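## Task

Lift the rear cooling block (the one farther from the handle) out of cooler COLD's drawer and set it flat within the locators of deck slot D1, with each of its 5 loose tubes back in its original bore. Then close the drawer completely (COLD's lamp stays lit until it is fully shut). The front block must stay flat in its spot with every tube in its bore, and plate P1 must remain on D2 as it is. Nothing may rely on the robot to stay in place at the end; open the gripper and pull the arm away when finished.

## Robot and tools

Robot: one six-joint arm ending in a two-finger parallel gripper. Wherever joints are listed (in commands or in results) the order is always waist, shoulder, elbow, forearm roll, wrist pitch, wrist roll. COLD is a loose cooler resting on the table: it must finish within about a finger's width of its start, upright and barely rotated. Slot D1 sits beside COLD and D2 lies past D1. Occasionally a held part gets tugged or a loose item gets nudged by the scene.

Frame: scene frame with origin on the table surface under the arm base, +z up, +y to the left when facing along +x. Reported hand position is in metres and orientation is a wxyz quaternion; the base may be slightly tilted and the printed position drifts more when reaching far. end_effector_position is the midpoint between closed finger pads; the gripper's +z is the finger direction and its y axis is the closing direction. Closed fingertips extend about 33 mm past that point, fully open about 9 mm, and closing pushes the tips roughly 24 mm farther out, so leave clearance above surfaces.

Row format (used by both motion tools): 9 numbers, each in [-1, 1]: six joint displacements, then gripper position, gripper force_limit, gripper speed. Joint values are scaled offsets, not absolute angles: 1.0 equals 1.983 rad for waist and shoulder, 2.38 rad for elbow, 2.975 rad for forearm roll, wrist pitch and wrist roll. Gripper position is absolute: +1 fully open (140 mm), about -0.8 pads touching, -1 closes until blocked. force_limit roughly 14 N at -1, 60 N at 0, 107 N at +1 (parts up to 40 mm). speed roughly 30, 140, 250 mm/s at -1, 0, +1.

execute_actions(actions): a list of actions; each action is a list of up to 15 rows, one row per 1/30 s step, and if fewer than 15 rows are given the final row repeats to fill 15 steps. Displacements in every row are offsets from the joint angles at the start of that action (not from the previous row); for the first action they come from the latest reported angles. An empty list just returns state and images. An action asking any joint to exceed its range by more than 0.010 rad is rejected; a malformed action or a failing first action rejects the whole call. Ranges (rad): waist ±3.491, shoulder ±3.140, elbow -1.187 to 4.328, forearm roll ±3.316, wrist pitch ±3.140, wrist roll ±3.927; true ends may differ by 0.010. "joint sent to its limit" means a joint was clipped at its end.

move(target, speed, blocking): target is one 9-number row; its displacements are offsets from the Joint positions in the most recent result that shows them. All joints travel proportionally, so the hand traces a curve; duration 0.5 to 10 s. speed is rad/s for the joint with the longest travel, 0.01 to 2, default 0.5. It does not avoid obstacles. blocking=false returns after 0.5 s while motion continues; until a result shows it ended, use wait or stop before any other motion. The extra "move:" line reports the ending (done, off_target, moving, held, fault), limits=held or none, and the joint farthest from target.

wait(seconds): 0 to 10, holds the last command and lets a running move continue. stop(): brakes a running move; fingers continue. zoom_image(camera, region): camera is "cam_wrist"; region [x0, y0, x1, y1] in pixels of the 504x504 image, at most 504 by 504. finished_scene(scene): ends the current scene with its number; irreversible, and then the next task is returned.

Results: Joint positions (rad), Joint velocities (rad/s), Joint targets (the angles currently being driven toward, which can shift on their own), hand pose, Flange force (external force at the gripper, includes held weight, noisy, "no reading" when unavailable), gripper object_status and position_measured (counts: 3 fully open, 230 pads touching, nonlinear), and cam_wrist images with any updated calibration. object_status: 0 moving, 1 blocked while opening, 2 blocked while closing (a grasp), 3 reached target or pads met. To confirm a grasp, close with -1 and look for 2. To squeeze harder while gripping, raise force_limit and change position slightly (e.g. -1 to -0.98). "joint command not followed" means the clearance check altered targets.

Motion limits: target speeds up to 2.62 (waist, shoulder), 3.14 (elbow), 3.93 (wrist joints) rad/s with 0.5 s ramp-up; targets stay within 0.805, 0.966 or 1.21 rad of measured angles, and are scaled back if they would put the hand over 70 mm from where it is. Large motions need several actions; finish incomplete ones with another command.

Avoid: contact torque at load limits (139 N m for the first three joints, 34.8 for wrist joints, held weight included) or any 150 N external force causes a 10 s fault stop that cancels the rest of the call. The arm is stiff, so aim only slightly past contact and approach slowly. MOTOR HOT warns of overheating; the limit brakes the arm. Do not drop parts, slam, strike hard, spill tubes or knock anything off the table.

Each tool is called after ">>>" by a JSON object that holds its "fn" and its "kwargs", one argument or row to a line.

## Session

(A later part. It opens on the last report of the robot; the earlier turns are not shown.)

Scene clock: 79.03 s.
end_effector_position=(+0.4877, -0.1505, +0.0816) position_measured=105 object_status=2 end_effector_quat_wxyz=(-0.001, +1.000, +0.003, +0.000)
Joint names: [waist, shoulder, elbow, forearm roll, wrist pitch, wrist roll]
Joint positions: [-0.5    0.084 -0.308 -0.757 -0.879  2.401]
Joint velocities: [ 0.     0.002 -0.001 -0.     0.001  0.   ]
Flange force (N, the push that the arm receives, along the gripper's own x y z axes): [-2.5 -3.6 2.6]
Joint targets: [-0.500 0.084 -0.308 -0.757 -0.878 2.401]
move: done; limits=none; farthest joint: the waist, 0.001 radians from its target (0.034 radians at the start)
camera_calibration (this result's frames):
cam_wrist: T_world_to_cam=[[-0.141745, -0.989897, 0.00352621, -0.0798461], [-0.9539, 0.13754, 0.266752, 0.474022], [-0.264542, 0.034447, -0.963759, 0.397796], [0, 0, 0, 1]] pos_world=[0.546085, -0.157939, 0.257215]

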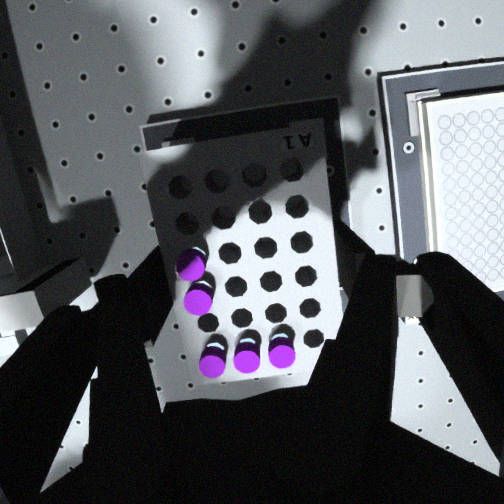

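>>> {"fn": "move", "kwargs": {
  "target": [0.0004,0.0095,0,-0.0035,0.0048,0.0007,-0.98,0.5,-1],
  "speed": 0.02
}}

>>> {"fn": "zoom_image", "kwargs": {
  "camera": "cam_wrist",
  "region": [80,40,380,260]
}}

Scene clock: 82.60 s.
end_effector_position=(+0.4854, -0.1537, +0.0735) position_measured=105 object_status=2 end_effector_quat_wxyz=(-0.000, +1.000, -0.004, +0.000)
Joint names: [waist, shoulder, elbow, forearm roll, wrist pitch, wrist roll]
Joint positions: [-0.5    0.102 -0.308 -0.767 -0.864  2.403]
Joint velocities: [ 0.     0.001 -0.001 -0.001  0.001  0.001]
Flange force (N, the push that the arm receives, along the gripper's own x y z axes): [-3.4 -1.2 2.4]
Joint targets: [-0.500 0.102 -0.308 -0.767 -0.864 2.403]
move: done; limits=none; farthest joint: the shoulder, 0.001 radians from its target (0.019 radians at the start)
camera_calibration (this result's frames):
cam_wrist: T_world_to_cam=[[-0.155489, -0.98783, 0.0038414, -0.0762686], [-0.951859, 0.150865, 0.266841, 0.475443], [-0.264173, 0.0378344, -0.963733, 0.389893], [0, 0, 0, 1]] pos_world=[0.543695, -0.161819, 0.249178]

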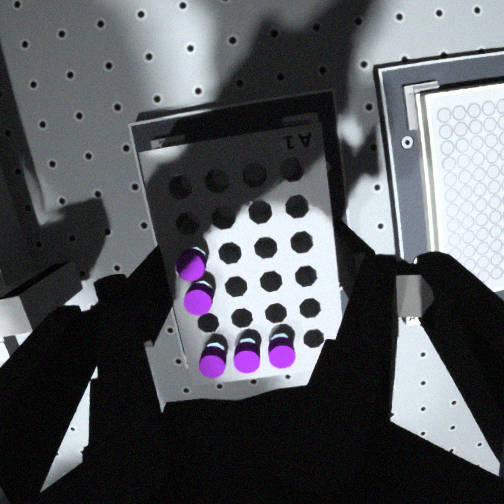

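Region (80, 40, 380, 260) of cam_wrist's 504x504 image, scaled by 1.680, with more detail than that image has; it fills the top 370 rows of this view, and the rest is white.

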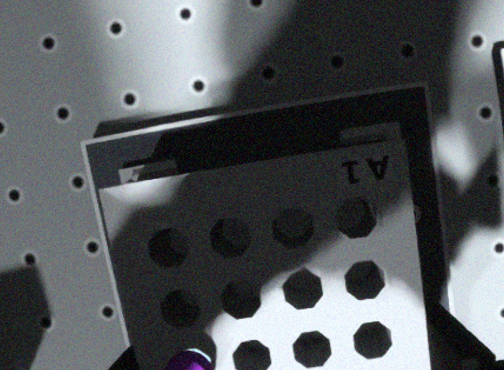

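>>> {"fn": "move", "kwargs": {
  "target": [0.0022,0.0036,0.0018,-0.0003,0.0016,-0.0004,-0.98,0.5,-1],
  "speed": 0.01
}}

>>> {"fn": "move", "kwargs": {
  "target": [0.0009,0.0013,0,-0.0004,0.001,0.0003,-0.98,0.5,-1],
  "speed": 0.01
}}

Scene clock: 84.27 s.
end_effector_position=(+0.4870, -0.1539, +0.0706) position_measured=105 object_status=2 end_effector_quat_wxyz=(-0.000, +1.000, -0.004, +0.000)
Joint names: [waist, shoulder, elbow, forearm roll, wrist pitch, wrist roll]
Joint positions: [-0.495  0.109 -0.304 -0.768 -0.86   2.402]
Joint velocities: [ 0.001  0.001  0.    -0.     0.    -0.   ]
Flange force (N, the push that the arm receives, along the gripper's own x y z axes): [0.0 5.3 -6.6]
Joint targets: [-0.495 0.109 -0.304 -0.768 -0.860 2.402]
move: done; limits=none; farthest joint: the waist, 0.000 radians from its target (0.004 radians at the start)
camera_calibration (this result's frames):
cam_wrist: T_world_to_cam=[[-0.155373, -0.987848, 0.00392976, -0.0762743], [-0.951846, 0.150773, 0.266938, 0.477797], [-0.264287, 0.0377346, -0.963706, 0.387524], [0, 0, 0, 1]] pos_world=[0.545356, -0.162009, 0.246216]

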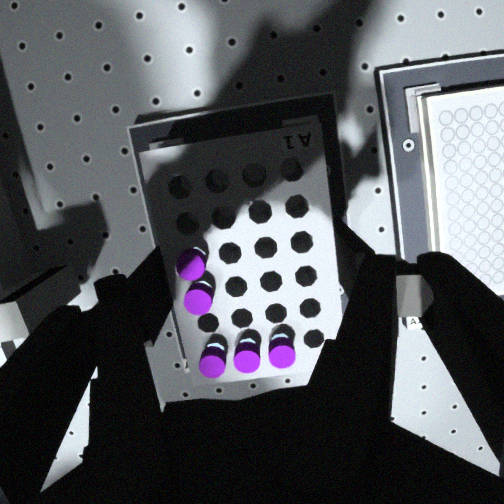

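Scene clock: 84.97 s.
end_effector_position=(+0.4870, -0.1539, +0.0691) position_measured=105 object_status=2 end_effector_quat_wxyz=(-0.000, +1.000, -0.004, +0.000)
Joint names: [waist, shoulder, elbow, forearm roll, wrist pitch, wrist roll]
Joint positions: [-0.494  0.112 -0.304 -0.769 -0.857  2.403]
Joint velocities: [ 0.     0.001  0.003 -0.002  0.    -0.   ]
Flange force (N, the push that the arm receives, along the gripper's own x y z axes): [6.5 19.5 -24.7]
Joint targets: [-0.493 0.112 -0.304 -0.769 -0.857 2.403]
move: done; limits=none; farthest joint: the waist, 0.000 radians from its target (0.002 radians at the start)
camera_calibration (this result's frames):
cam_wrist: T_world_to_cam=[[-0.155177, -0.987879, 0.00401432, -0.0763472], [-0.95189, 0.150608, 0.266877, 0.4782], [-0.264247, 0.037592, -0.963722, 0.386099], [0, 0, 0, 1]] pos_world=[0.545372, -0.161957, 0.244778]

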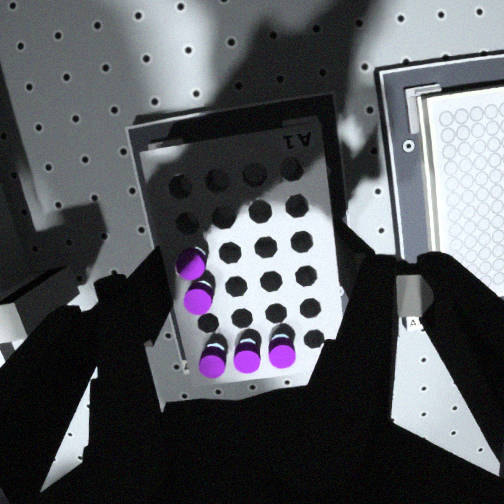

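>>> {"fn": "move", "kwargs": {
  "target": [-0.0009,0.0009,0.0006,-0.0002,-0.0003,0.0006,-0.98,0.5,-1],
  "speed": 0.01
}}

>>> {"fn": "move", "kwargs": {
  "target": [0.0009,0.0013,0,-0.0004,0.001,0.0003,-0.98,0.5,-1],
  "speed": 0.01
}}

Scene clock: 86.10 s.
end_effector_position=(+0.4871, -0.1546, +0.0691) position_measured=105 object_status=2 end_effector_quat_wxyz=(-0.000, +1.000, -0.004, +0.000)
Joint names: [waist, shoulder, elbow, forearm roll, wrist pitch, wrist roll]
Joint positions: [-0.495  0.114 -0.302 -0.77  -0.858  2.405]
Joint velocities: [-0.001 -0.001  0.003  0.001 -0.    -0.   ]
Flange force (N, the push that the arm receives, along the gripper's own x y z axes): [5.2 3.0 -16.9]
Joint targets: [-0.495 0.114 -0.302 -0.770 -0.858 2.405]
move: done; limits=none; farthest joint: the waist, 0.001 radians from its target (0.002 radians at the start)
camera_calibration (this result's frames):
cam_wrist: T_world_to_cam=[[-0.155393, -0.987845, 0.00387578, -0.0769828], [-0.951875, 0.150781, 0.266832, 0.478418], [-0.264173, 0.0377745, -0.963735, 0.386102], [0, 0, 0, 1]] pos_world=[0.545429, -0.162768, 0.244741]

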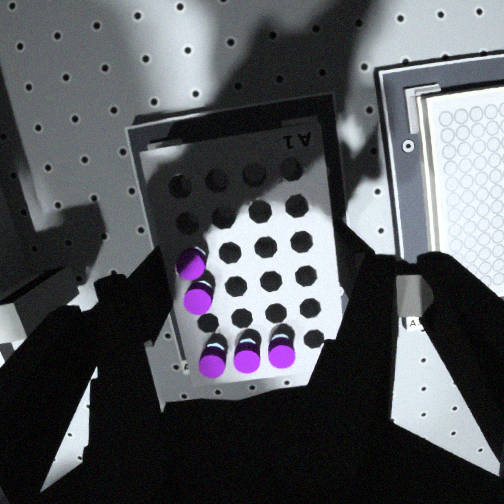

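Scene clock: 86.80 s.
end_effector_position=(+0.4871, -0.1546, +0.0677) position_measured=105 object_status=2 end_effector_quat_wxyz=(-0.000, +1.000, -0.004, +0.000)
Joint names: [waist, shoulder, elbow, forearm roll, wrist pitch, wrist roll]
Joint positions: [-0.494  0.116 -0.302 -0.771 -0.855  2.406]
Joint velocities: [ 0.     0.    -0.     0.001  0.     0.   ]
Flange force (N, the push that the arm receives, along the gripper's own x y z axes): [19.9 2.2 -27.3]
Joint targets: [-0.493 0.116 -0.302 -0.771 -0.855 2.406]
move: done; limits=none; farthest joint: the waist, 0.000 radians from its target (0.002 radians at the start)
camera_calibration (this result's frames):
cam_wrist: T_world_to_cam=[[-0.155222, -0.987872, 0.00392286, -0.0770139], [-0.951926, 0.150634, 0.266731, 0.478847], [-0.264087, 0.0376684, -0.963763, 0.384658], [0, 0, 0, 1]] pos_world=[0.545456, -0.1627, 0.243298]

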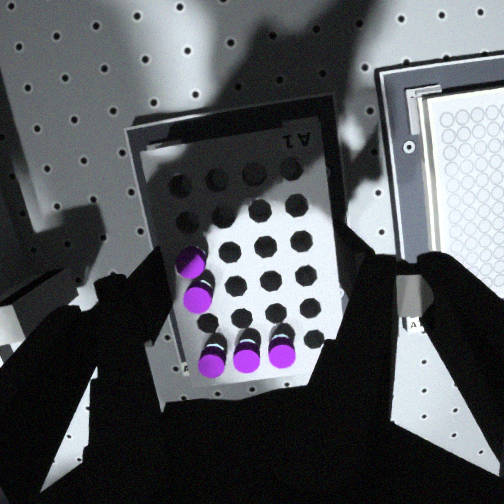

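The locator is pushing toward +x, so I'm shifting 1.5 mm that way.

>>> {"fn": "move", "kwargs": {
  "target": [0.0004,0.0011,0.0018,0.0004,-0.0004,-0.0009,-0.98,0.5,-1],
  "speed": 0.01
}}

>>> {"fn": "move", "kwargs": {
  "target": [0.0006,0.0009,0,-0.0003,0.0007,0.0002,-0.98,0.5,-1],
  "speed": 0.01
}}

Scene clock: 88.03 s.
end_effector_position=(+0.4886, -0.1548, +0.0674) position_measured=105 object_status=2 end_effector_quat_wxyz=(-0.000, +1.000, -0.004, +0.000)
Joint names: [waist, shoulder, elbow, forearm roll, wrist pitch, wrist roll]
Joint positions: [-0.493  0.119 -0.298 -0.77  -0.856  2.403]
Joint velocities: [-0.    -0.001  0.002  0.001  0.    -0.   ]
Flange force (N, the push that the arm receives, along the gripper's own x y z axes): [-20.0 4.5 -0.1]
Joint targets: [-0.493 0.118 -0.298 -0.770 -0.856 2.403]
move: done; limits=none; farthest joint: the waist, 0.000 radians from its target (0.000 radians at the start)
camera_calibration (this result's frames):
cam_wrist: T_world_to_cam=[[-0.155564, -0.987819, 0.00361244, -0.0767944], [-0.951767, 0.150863, 0.267171, 0.480241], [-0.264462, 0.0381239, -0.963642, 0.385078], [0, 0, 0, 1]] pos_world=[0.546969, -0.16299, 0.243048]

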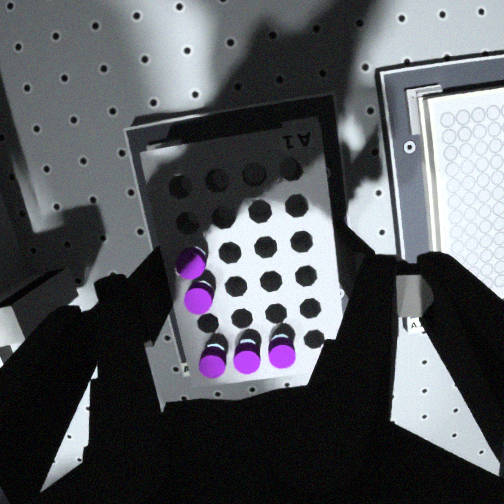

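Scene clock: 88.73 s.
end_effector_position=(+0.4886, -0.1548, +0.0664) position_measured=105 object_status=2 end_effector_quat_wxyz=(-0.000, +1.000, -0.004, +0.000)
Joint names: [waist, shoulder, elbow, forearm roll, wrist pitch, wrist roll]
Joint positions: [-0.492  0.12  -0.298 -0.771 -0.854  2.404]
Joint velocities: [0.    0.001 0.001 0.    0.001 0.   ]
Flange force (N, the push that the arm receives, along the gripper's own x y z axes): [-37.4 -5.7 -36.3]
Joint targets: [-0.492 0.120 -0.298 -0.771 -0.854 2.404]
move: done; limits=none; farthest joint: the shoulder, 0.001 radians from its target (0.002 radians at the start)
camera_calibration (this result's frames):
cam_wrist: T_world_to_cam=[[-0.155467, -0.987834, 0.00372836, -0.0768668], [-0.951783, 0.150801, 0.267147, 0.480496], [-0.264459, 0.0379838, -0.963649, 0.3841], [0, 0, 0, 1]] pos_world=[0.546956, -0.162981, 0.242061]

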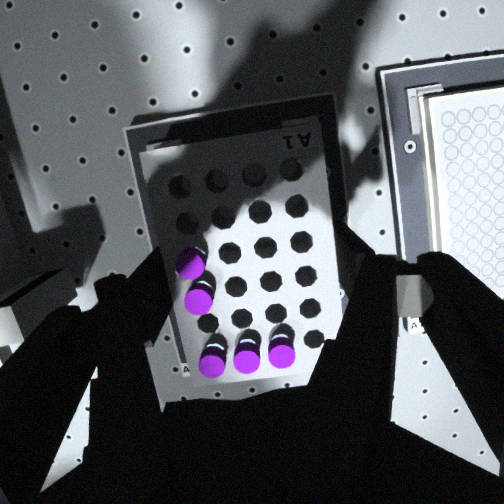

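The block is now between the locators. I'll back off 0.8 mm and release.

>>> {"fn": "move", "kwargs": {
  "target": [-0.0002,-0.0006,-0.001,-0.0002,0.0002,0.0005,-0.98,0.5,-1],
  "speed": 0.01
}}

>>> {"fn": "move", "kwargs": {
  "target": [0,0,0,0,0,0,0.45,0,-0.8]
}}

>>> {"fn": "move", "kwargs": {
  "target": [-0.0205,-0.042,-0.003,0.012,-0.0275,-0.006,0.45,0,0],
  "speed": 0.15
}}

>>> {"fn": "move", "kwargs": {
  "target": [0.0819,-0.2186,-0.034,0.0607,-0.0629,-0.6642,1,0,0],
  "speed": 1.2
}}

>>> {"fn": "zoom_image", "kwargs": {
  "camera": "cam_wrist",
  "region": [100,0,340,200]
}}

Scene clock: 90.20 s.
end_effector_position=(+0.4877, -0.1547, +0.0665) position_measured=105 object_status=2 end_effector_quat_wxyz=(-0.000, +1.000, -0.004, +0.000)
Joint names: [waist, shoulder, elbow, forearm roll, wrist pitch, wrist roll]
Joint positions: [-0.492  0.119 -0.3   -0.771 -0.853  2.405]
Joint velocities: [ 0.     0.001 -0.002  0.002  0.     0.001]
Flange force (N, the push that the arm receives, along the gripper's own x y z axes): [-6.3 5.5 -10.2]
Joint targets: [-0.492 0.119 -0.301 -0.771 -0.853 2.405]
move: done; limits=none; farthest joint: the waist, 0.000 radians from its target (0.001 radians at the start)
camera_calibration (this result's frames):
cam_wrist: T_world_to_cam=[[-0.15533, -0.987855, 0.00382608, -0.076941], [-0.951823, 0.150699, 0.267063, 0.479638], [-0.264396, 0.0378413, -0.963671, 0.383871], [0, 0, 0, 1]] pos_world=[0.546073, -0.162814, 0.242126]

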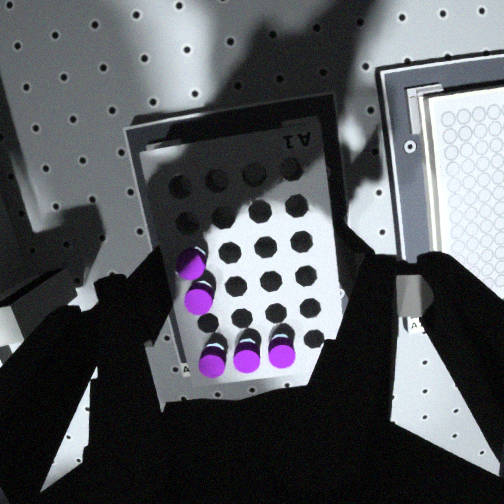

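Scene clock: 90.83 s.
end_effector_position=(+0.4877, -0.1546, +0.0665) position_measured=72 object_status=3 end_effector_quat_wxyz=(-0.000, +1.000, -0.004, +0.000)
Joint names: [waist, shoulder, elbow, forearm roll, wrist pitch, wrist roll]
Joint positions: [-0.492  0.119 -0.3   -0.772 -0.853  2.405]
Joint velocities: [ 0.  0.  0. -0. -0.  0.]
Flange force (N, the push that the arm receives, along the gripper's own x y z axes): [0.1 -1.1 -4.7]
Joint targets: [-0.492 0.119 -0.300 -0.771 -0.853 2.405]
move: done; limits=none; farthest joint: the forearm roll, 0.001 radians from its target (0.000 radians at the start)
camera_calibration (this result's frames):
cam_wrist: T_world_to_cam=[[-0.155516, -0.987827, 0.0036493, -0.0767472], [-0.951847, 0.150837, 0.266901, 0.479719], [-0.264202, 0.0380337, -0.963717, 0.383802], [0, 0, 0, 1]] pos_world=[0.546085, -0.16277, 0.24212]

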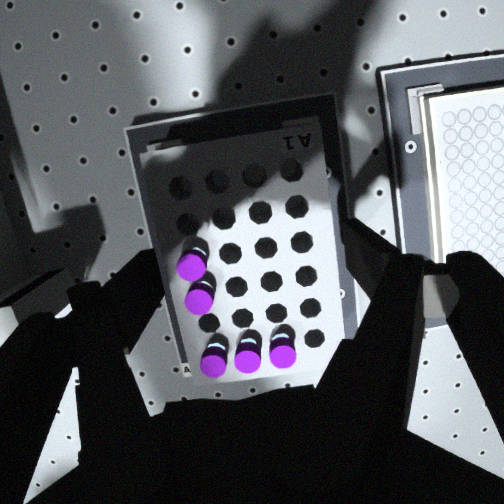

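Scene clock: 91.77 s.
end_effector_position=(+0.4870, -0.1504, +0.1091) position_measured=72 object_status=3 end_effector_quat_wxyz=(-0.000, +1.000, +0.003, +0.000)
Joint names: [waist, shoulder, elbow, forearm roll, wrist pitch, wrist roll]
Joint positions: [-0.533  0.036 -0.308 -0.736 -0.935  2.387]
Joint velocities: [-0.001 -0.001 -0.     0.001 -0.001 -0.   ]
Flange force (N, the push that the arm receives, along the gripper's own x y z axes): [-1.6 0.7 -5.4]
Joint targets: [-0.533 0.036 -0.308 -0.736 -0.935 2.387]
move: done; limits=none; farthest joint: the waist, 0.000 radians from its target (0.041 radians at the start)
camera_calibration (this result's frames):
cam_wrist: T_world_to_cam=[[-0.141522, -0.989928, 0.00383188, -0.079987], [-0.953681, 0.137376, 0.267621, 0.465841], [-0.265452, 0.03422, -0.963517, 0.424494], [0, 0, 0, 1]] pos_world=[0.545627, -0.157703, 0.284645]

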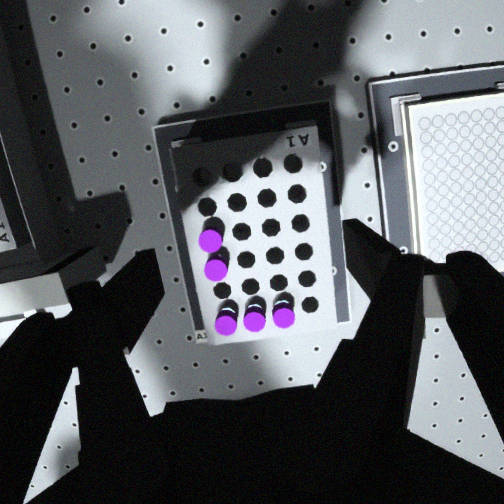

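Scene clock: 94.10 s.
end_effector_position=(+0.4859, -0.0300, +0.2290) position_measured=3 object_status=3 end_effector_quat_wxyz=(-0.000, +0.706, -0.708, -0.000)
Joint names: [waist, shoulder, elbow, forearm roll, wrist pitch, wrist roll]
Joint positions: [-0.37  -0.398 -0.388 -0.555 -1.122  0.411]
Joint velocities: [-0.    -0.    -0.002  0.001 -0.    -0.001]
Flange force (N, the push that the arm receives, along the gripper's own x y z axes): [-1.2 0.6 -3.4]
Joint targets: [-0.370 -0.398 -0.388 -0.555 -1.122 0.411]
move: done; limits=none; farthest joint: the waist, 0.000 radians from its target (0.162 radians at the start)
camera_calibration (this result's frames):
cam_wrist: T_world_to_cam=[[-0.988811, 0.149094, 0.0049378, 0.484194], [0.144935, 0.952341, 0.268403, -0.0934733], [0.0353148, 0.266116, -0.963294, 0.396429], [0, 0, 0, 1]] pos_world=[0.478324, -0.0886678, 0.404575]

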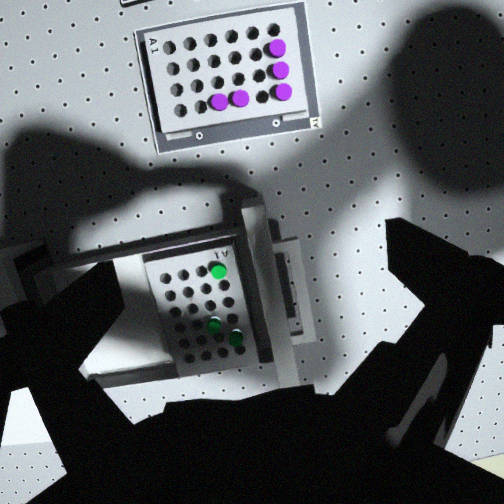

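Region (100, 0, 340, 200) of cam_wrist's 504x504 image, scaled by 2.100, with more detail than that image has.

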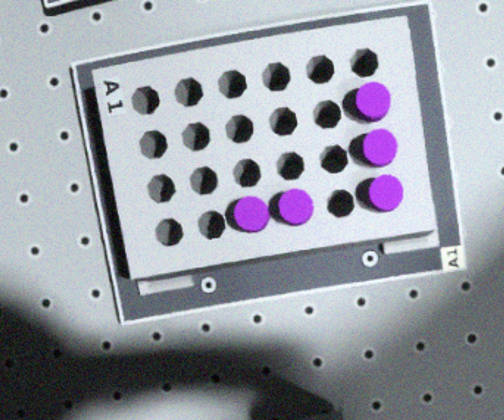

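>>> {"fn": "move", "kwargs": {
  "target": [0.3268,-0.116,-0.1697,0.1294,0.1351,0.325,1,0,0],
  "speed": 0.9
}}

>>> {"fn": "move", "kwargs": {
  "target": [0,0.15,0,-0.0346,0.0985,0.03,1,0,0]
}}

>>> {"fn": "move", "kwargs": {
  "target": [-0.0293,0.0373,0.0533,-0.0147,-0.022,0.0259,1,0,0],
  "speed": 0.12
}}

>>> {"fn": "move", "kwargs": {
  "target": [-0.0541,0.1049,0.1548,-0.0113,-0.0625,0.0269,1,0,0],
  "speed": 0.2
}}

>>> {"fn": "move", "kwargs": {
  "target": [-0.021,0.0709,0.1082,0.0022,-0.041,0.0007,1,0,0],
  "speed": 0.13
}}

Scene clock: 96.67 s.
end_effector_position=(+0.4170, +0.0652, +0.1400) position_measured=3 object_status=3 end_effector_quat_wxyz=(+0.001, +0.999, +0.041, -0.002)
Joint names: [waist, shoulder, elbow, forearm roll, wrist pitch, wrist roll]
Joint positions: [ 0.278 -0.628 -0.792 -0.17  -0.72   1.378]
Joint velocities: [ 0.001 -0.001 -0.001 -0.     0.     0.001]
Flange force (N, the push that the arm receives, along the gripper's own x y z axes): no reading
Joint targets: [0.278 -0.628 -0.792 -0.170 -0.720 1.378]
move: done; limits=none; farthest joint: the waist, 0.000 radians from its target (0.648 radians at the start)
camera_calibration (this result's frames):
cam_wrist: T_world_to_cam=[[-0.0661413, -0.99779, 0.00628436, 0.0920522], [-0.960344, 0.0653662, 0.271046, 0.368128], [-0.270858, 0.0118922, -0.962546, 0.431906], [0, 0, 0, 1]] pos_world=[0.476603, 0.0626493, 0.315371]

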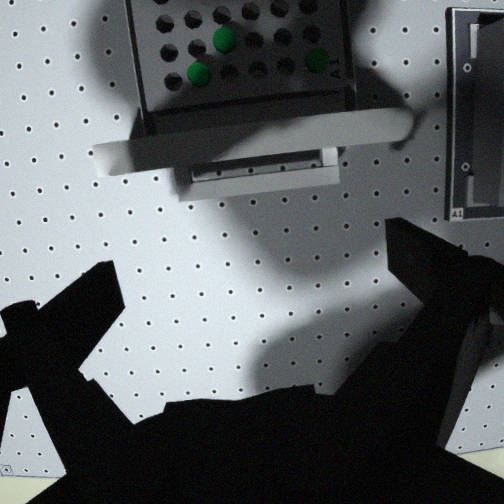

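Scene clock: 97.77 s.
end_effector_position=(+0.4163, +0.0567, +0.0466) position_measured=3 object_status=3 end_effector_quat_wxyz=(+0.000, +1.000, +0.025, -0.001)
Joint names: [waist, shoulder, elbow, forearm roll, wrist pitch, wrist roll]
Joint positions: [ 0.278 -0.33  -0.792 -0.273 -0.427  1.467]
Joint velocities: [-0.     0.003 -0.001 -0.001  0.001 -0.   ]
Flange force (N, the push that the arm receives, along the gripper's own x y z axes): no reading
Joint targets: [0.278 -0.330 -0.792 -0.273 -0.427 1.467]
move: done; limits=none; farthest joint: the waist, 0.000 radians from its target (0.000 radians at the start)
camera_calibration (this result's frames):
cam_wrist: T_world_to_cam=[[-0.0977204, -0.9952, 0.00526415, 0.0971876], [-0.958405, 0.0955301, 0.268948, 0.390974], [-0.26816, 0.0212366, -0.96314, 0.340276], [0, 0, 0, 1]] pos_world=[0.475457, 0.0521451, 0.22207]

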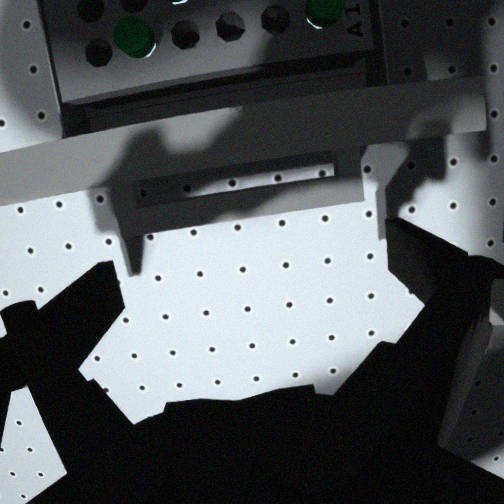

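Scene clock: 99.20 s.
end_effector_position=(+0.4575, +0.0584, +0.0467) position_measured=3 object_status=3 end_effector_quat_wxyz=(+0.001, +1.000, +0.025, -0.000)
Joint names: [waist, shoulder, elbow, forearm roll, wrist pitch, wrist roll]
Joint positions: [ 0.22  -0.256 -0.666 -0.317 -0.493  1.544]
Joint velocities: [ 0.    -0.     0.002 -0.002 -0.001  0.001]
Flange force (N, the push that the arm receives, along the gripper's own x y z axes): no reading
Joint targets: [0.220 -0.256 -0.665 -0.317 -0.493 1.544]
move: done; limits=none; farthest joint: the waist, 0.000 radians from its target (0.058 radians at the start)
camera_calibration (this result's frames):
cam_wrist: T_world_to_cam=[[-0.0973624, -0.995229, 0.0062492, 0.102734], [-0.958603, 0.0954638, 0.268265, 0.430388], [-0.267582, 0.0201285, -0.963325, 0.351178], [0, 0, 0, 1]] pos_world=[0.516542, 0.0540884, 0.222198]

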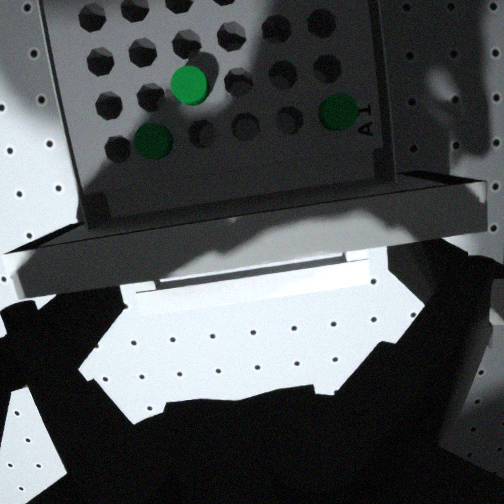

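Scene clock: 101.47 s.
end_effector_position=(+0.5834, +0.0639, +0.0466) position_measured=3 object_status=3 end_effector_quat_wxyz=(+0.000, +1.000, +0.025, -0.001)
Joint names: [waist, shoulder, elbow, forearm roll, wrist pitch, wrist roll]
Joint positions: [ 0.113 -0.048 -0.297 -0.351 -0.678  1.624]
Joint velocities: [-0.001  0.001  0.001  0.001 -0.    -0.   ]
Flange force (N, the push that the arm receives, along the gripper's own x y z axes): [-4.0 -0.2 -5.1]
Joint targets: [0.113 -0.048 -0.297 -0.351 -0.678 1.624]
move: done; limits=none; farthest joint: the wrist pitch, 0.001 radians from its target (0.186 radians at the start)
camera_calibration (this result's frames):
cam_wrist: T_world_to_cam=[[-0.0981379, -0.99516, 0.0050049, 0.120961], [-0.958208, 0.0958495, 0.269536, 0.550229], [-0.268711, 0.021656, -0.962977, 0.385279], [0, 0, 0, 1]] pos_world=[0.642634, 0.0592928, 0.222103]

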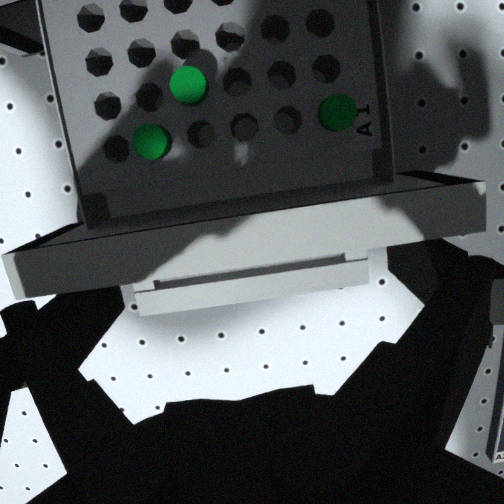

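Scene clock: 103.83 s.
end_effector_position=(+0.6684, +0.0677, +0.0464) position_measured=3 object_status=3 end_effector_quat_wxyz=(-0.001, +1.000, +0.026, -0.000)
Joint names: [waist, shoulder, elbow, forearm roll, wrist pitch, wrist roll]
Joint positions: [ 0.071  0.092 -0.04  -0.344 -0.8    1.626]
Joint velocities: [-0.     0.     0.001  0.    -0.    -0.   ]
Flange force (N, the push that the arm receives, along the gripper's own x y z axes): [-0.2 0.0 -6.3]
Joint targets: [0.071 0.092 -0.040 -0.344 -0.800 1.626]
move: done; limits=none; farthest joint: the waist, 0.000 radians from its target (0.041 radians at the start)
camera_calibration (this result's frames):
cam_wrist: T_world_to_cam=[[-0.0961916, -0.995358, 0.00295351, 0.131928], [-0.958892, 0.0934625, 0.267939, 0.632072], [-0.266972, 0.0229414, -0.963431, 0.406588], [0, 0, 0, 1]] pos_world=[0.727326, 0.0629131, 0.221973]

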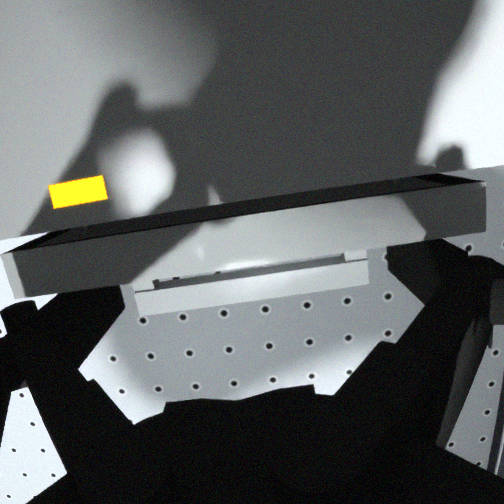

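About 6–7 mm remains; pushing 6 mm.

>>> {"fn": "move", "kwargs": {
  "target": [-0.0012,0.005,0.0078,0.0003,-0.0029,0,1,0,0],
  "speed": 0.015
}}

Scene clock: 105.53 s.
end_effector_position=(+0.6743, +0.0680, +0.0465) position_measured=3 object_status=3 end_effector_quat_wxyz=(-0.001, +1.000, +0.026, +0.000)
Joint names: [waist, shoulder, elbow, forearm roll, wrist pitch, wrist roll]
Joint positions: [ 0.069  0.102 -0.021 -0.343 -0.809  1.626]
Joint velocities: [-0.    -0.     0.002  0.001 -0.     0.   ]
Flange force (N, the push that the arm receives, along the gripper's own x y z axes): [0.0 1.8 -4.3]
Joint targets: [0.069 0.102 -0.021 -0.343 -0.809 1.626]
move: done; limits=none; farthest joint: the waist, 0.000 radians from its target (0.002 radians at the start)
camera_calibration (this result's frames):
cam_wrist: T_world_to_cam=[[-0.0952909, -0.995445, 0.00287044, 0.132144], [-0.959059, 0.0925795, 0.267646, 0.637881], [-0.266693, 0.0227513, -0.963513, 0.408037], [0, 0, 0, 1]] pos_world=[0.733178, 0.063204, 0.222043]

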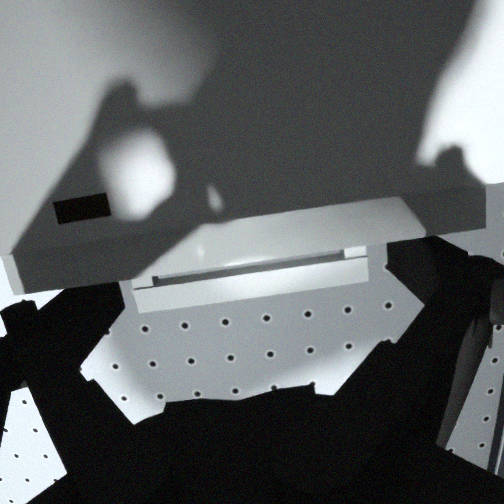

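>>> {"fn": "move", "kwargs": {
  "target": [0.002,-0.008,-0.0125,0,0.0046,0,1,0,0],
  "speed": 0.1
}}

>>> {"fn": "move", "kwargs": {
  "target": [-0.04,-0.14,0,0.005,-0.093,0,1,0,0]
}}

Scene clock: 106.80 s.
end_effector_position=(+0.6649, +0.0673, +0.0465) position_measured=3 object_status=3 end_effector_quat_wxyz=(-0.000, +1.000, +0.026, -0.000)
Joint names: [waist, shoulder, elbow, forearm roll, wrist pitch, wrist roll]
Joint positions: [ 0.073  0.086 -0.051 -0.343 -0.795  1.626]
Joint velocities: [ 0.001 -0.    -0.002 -0.     0.    -0.   ]
Flange force (N, the push that the arm receives, along the gripper's own x y z axes): [-2.7 0.2 -6.0]
Joint targets: [0.073 0.086 -0.051 -0.343 -0.795 1.626]
move: done; limits=none; farthest joint: the waist, 0.000 radians from its target (0.004 radians at the start)
camera_calibration (this result's frames):
cam_wrist: T_world_to_cam=[[-0.0956031, -0.995412, 0.00399325, 0.130703], [-0.958839, 0.0931666, 0.26823, 0.628674], [-0.267371, 0.0218148, -0.963347, 0.406053], [0, 0, 0, 1]] pos_world=[0.72386, 0.0626738, 0.222019]

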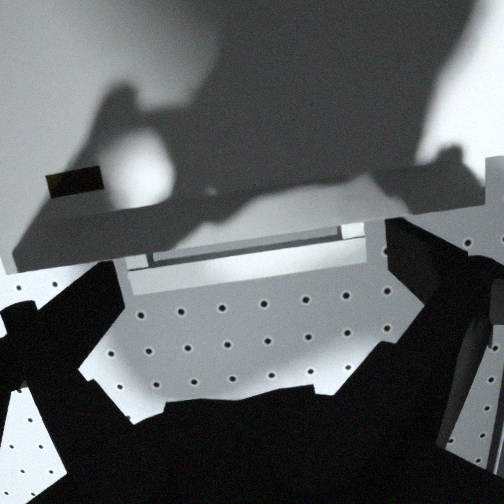

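Scene clock: 107.87 s.
end_effector_position=(+0.6499, +0.0729, +0.2084) position_measured=3 object_status=3 end_effector_quat_wxyz=(+0.001, +0.999, +0.037, +0.005)
Joint names: [waist, shoulder, elbow, forearm roll, wrist pitch, wrist roll]
Joint positions: [-0.007 -0.191 -0.051 -0.328 -1.072  1.626]
Joint velocities: [ 0.    -0.001  0.002  0.    -0.001 -0.   ]
Flange force (N, the push that the arm receives, along the gripper's own x y z axes): [-3.3 -0.4 -3.5]
Joint targets: [-0.007 -0.191 -0.051 -0.328 -1.072 1.626]
move: done; limits=none; farthest joint: the waist, 0.000 radians from its target (0.079 radians at the start)
camera_calibration (this result's frames):
cam_wrist: T_world_to_cam=[[-0.0738631, -0.997254, 0.00528681, 0.119994], [-0.963692, 0.0727393, 0.256918, 0.577324], [-0.256597, 0.0138819, -0.966419, 0.552172], [0, 0, 0, 1]] pos_world=[0.706911, 0.0700048, 0.384671]

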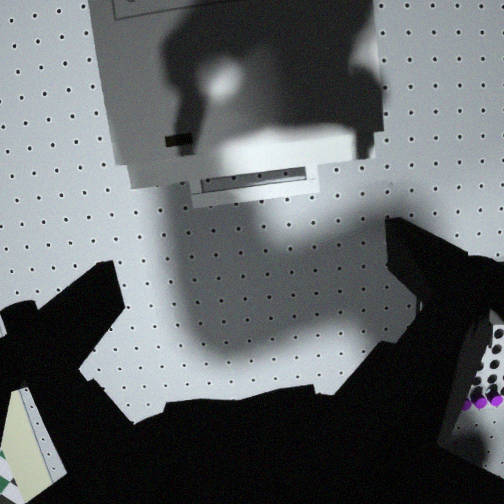

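>>> {"fn": "finished_scene", "kwargs": {
  "scene": 2
}}

The scene is finished: the task was done.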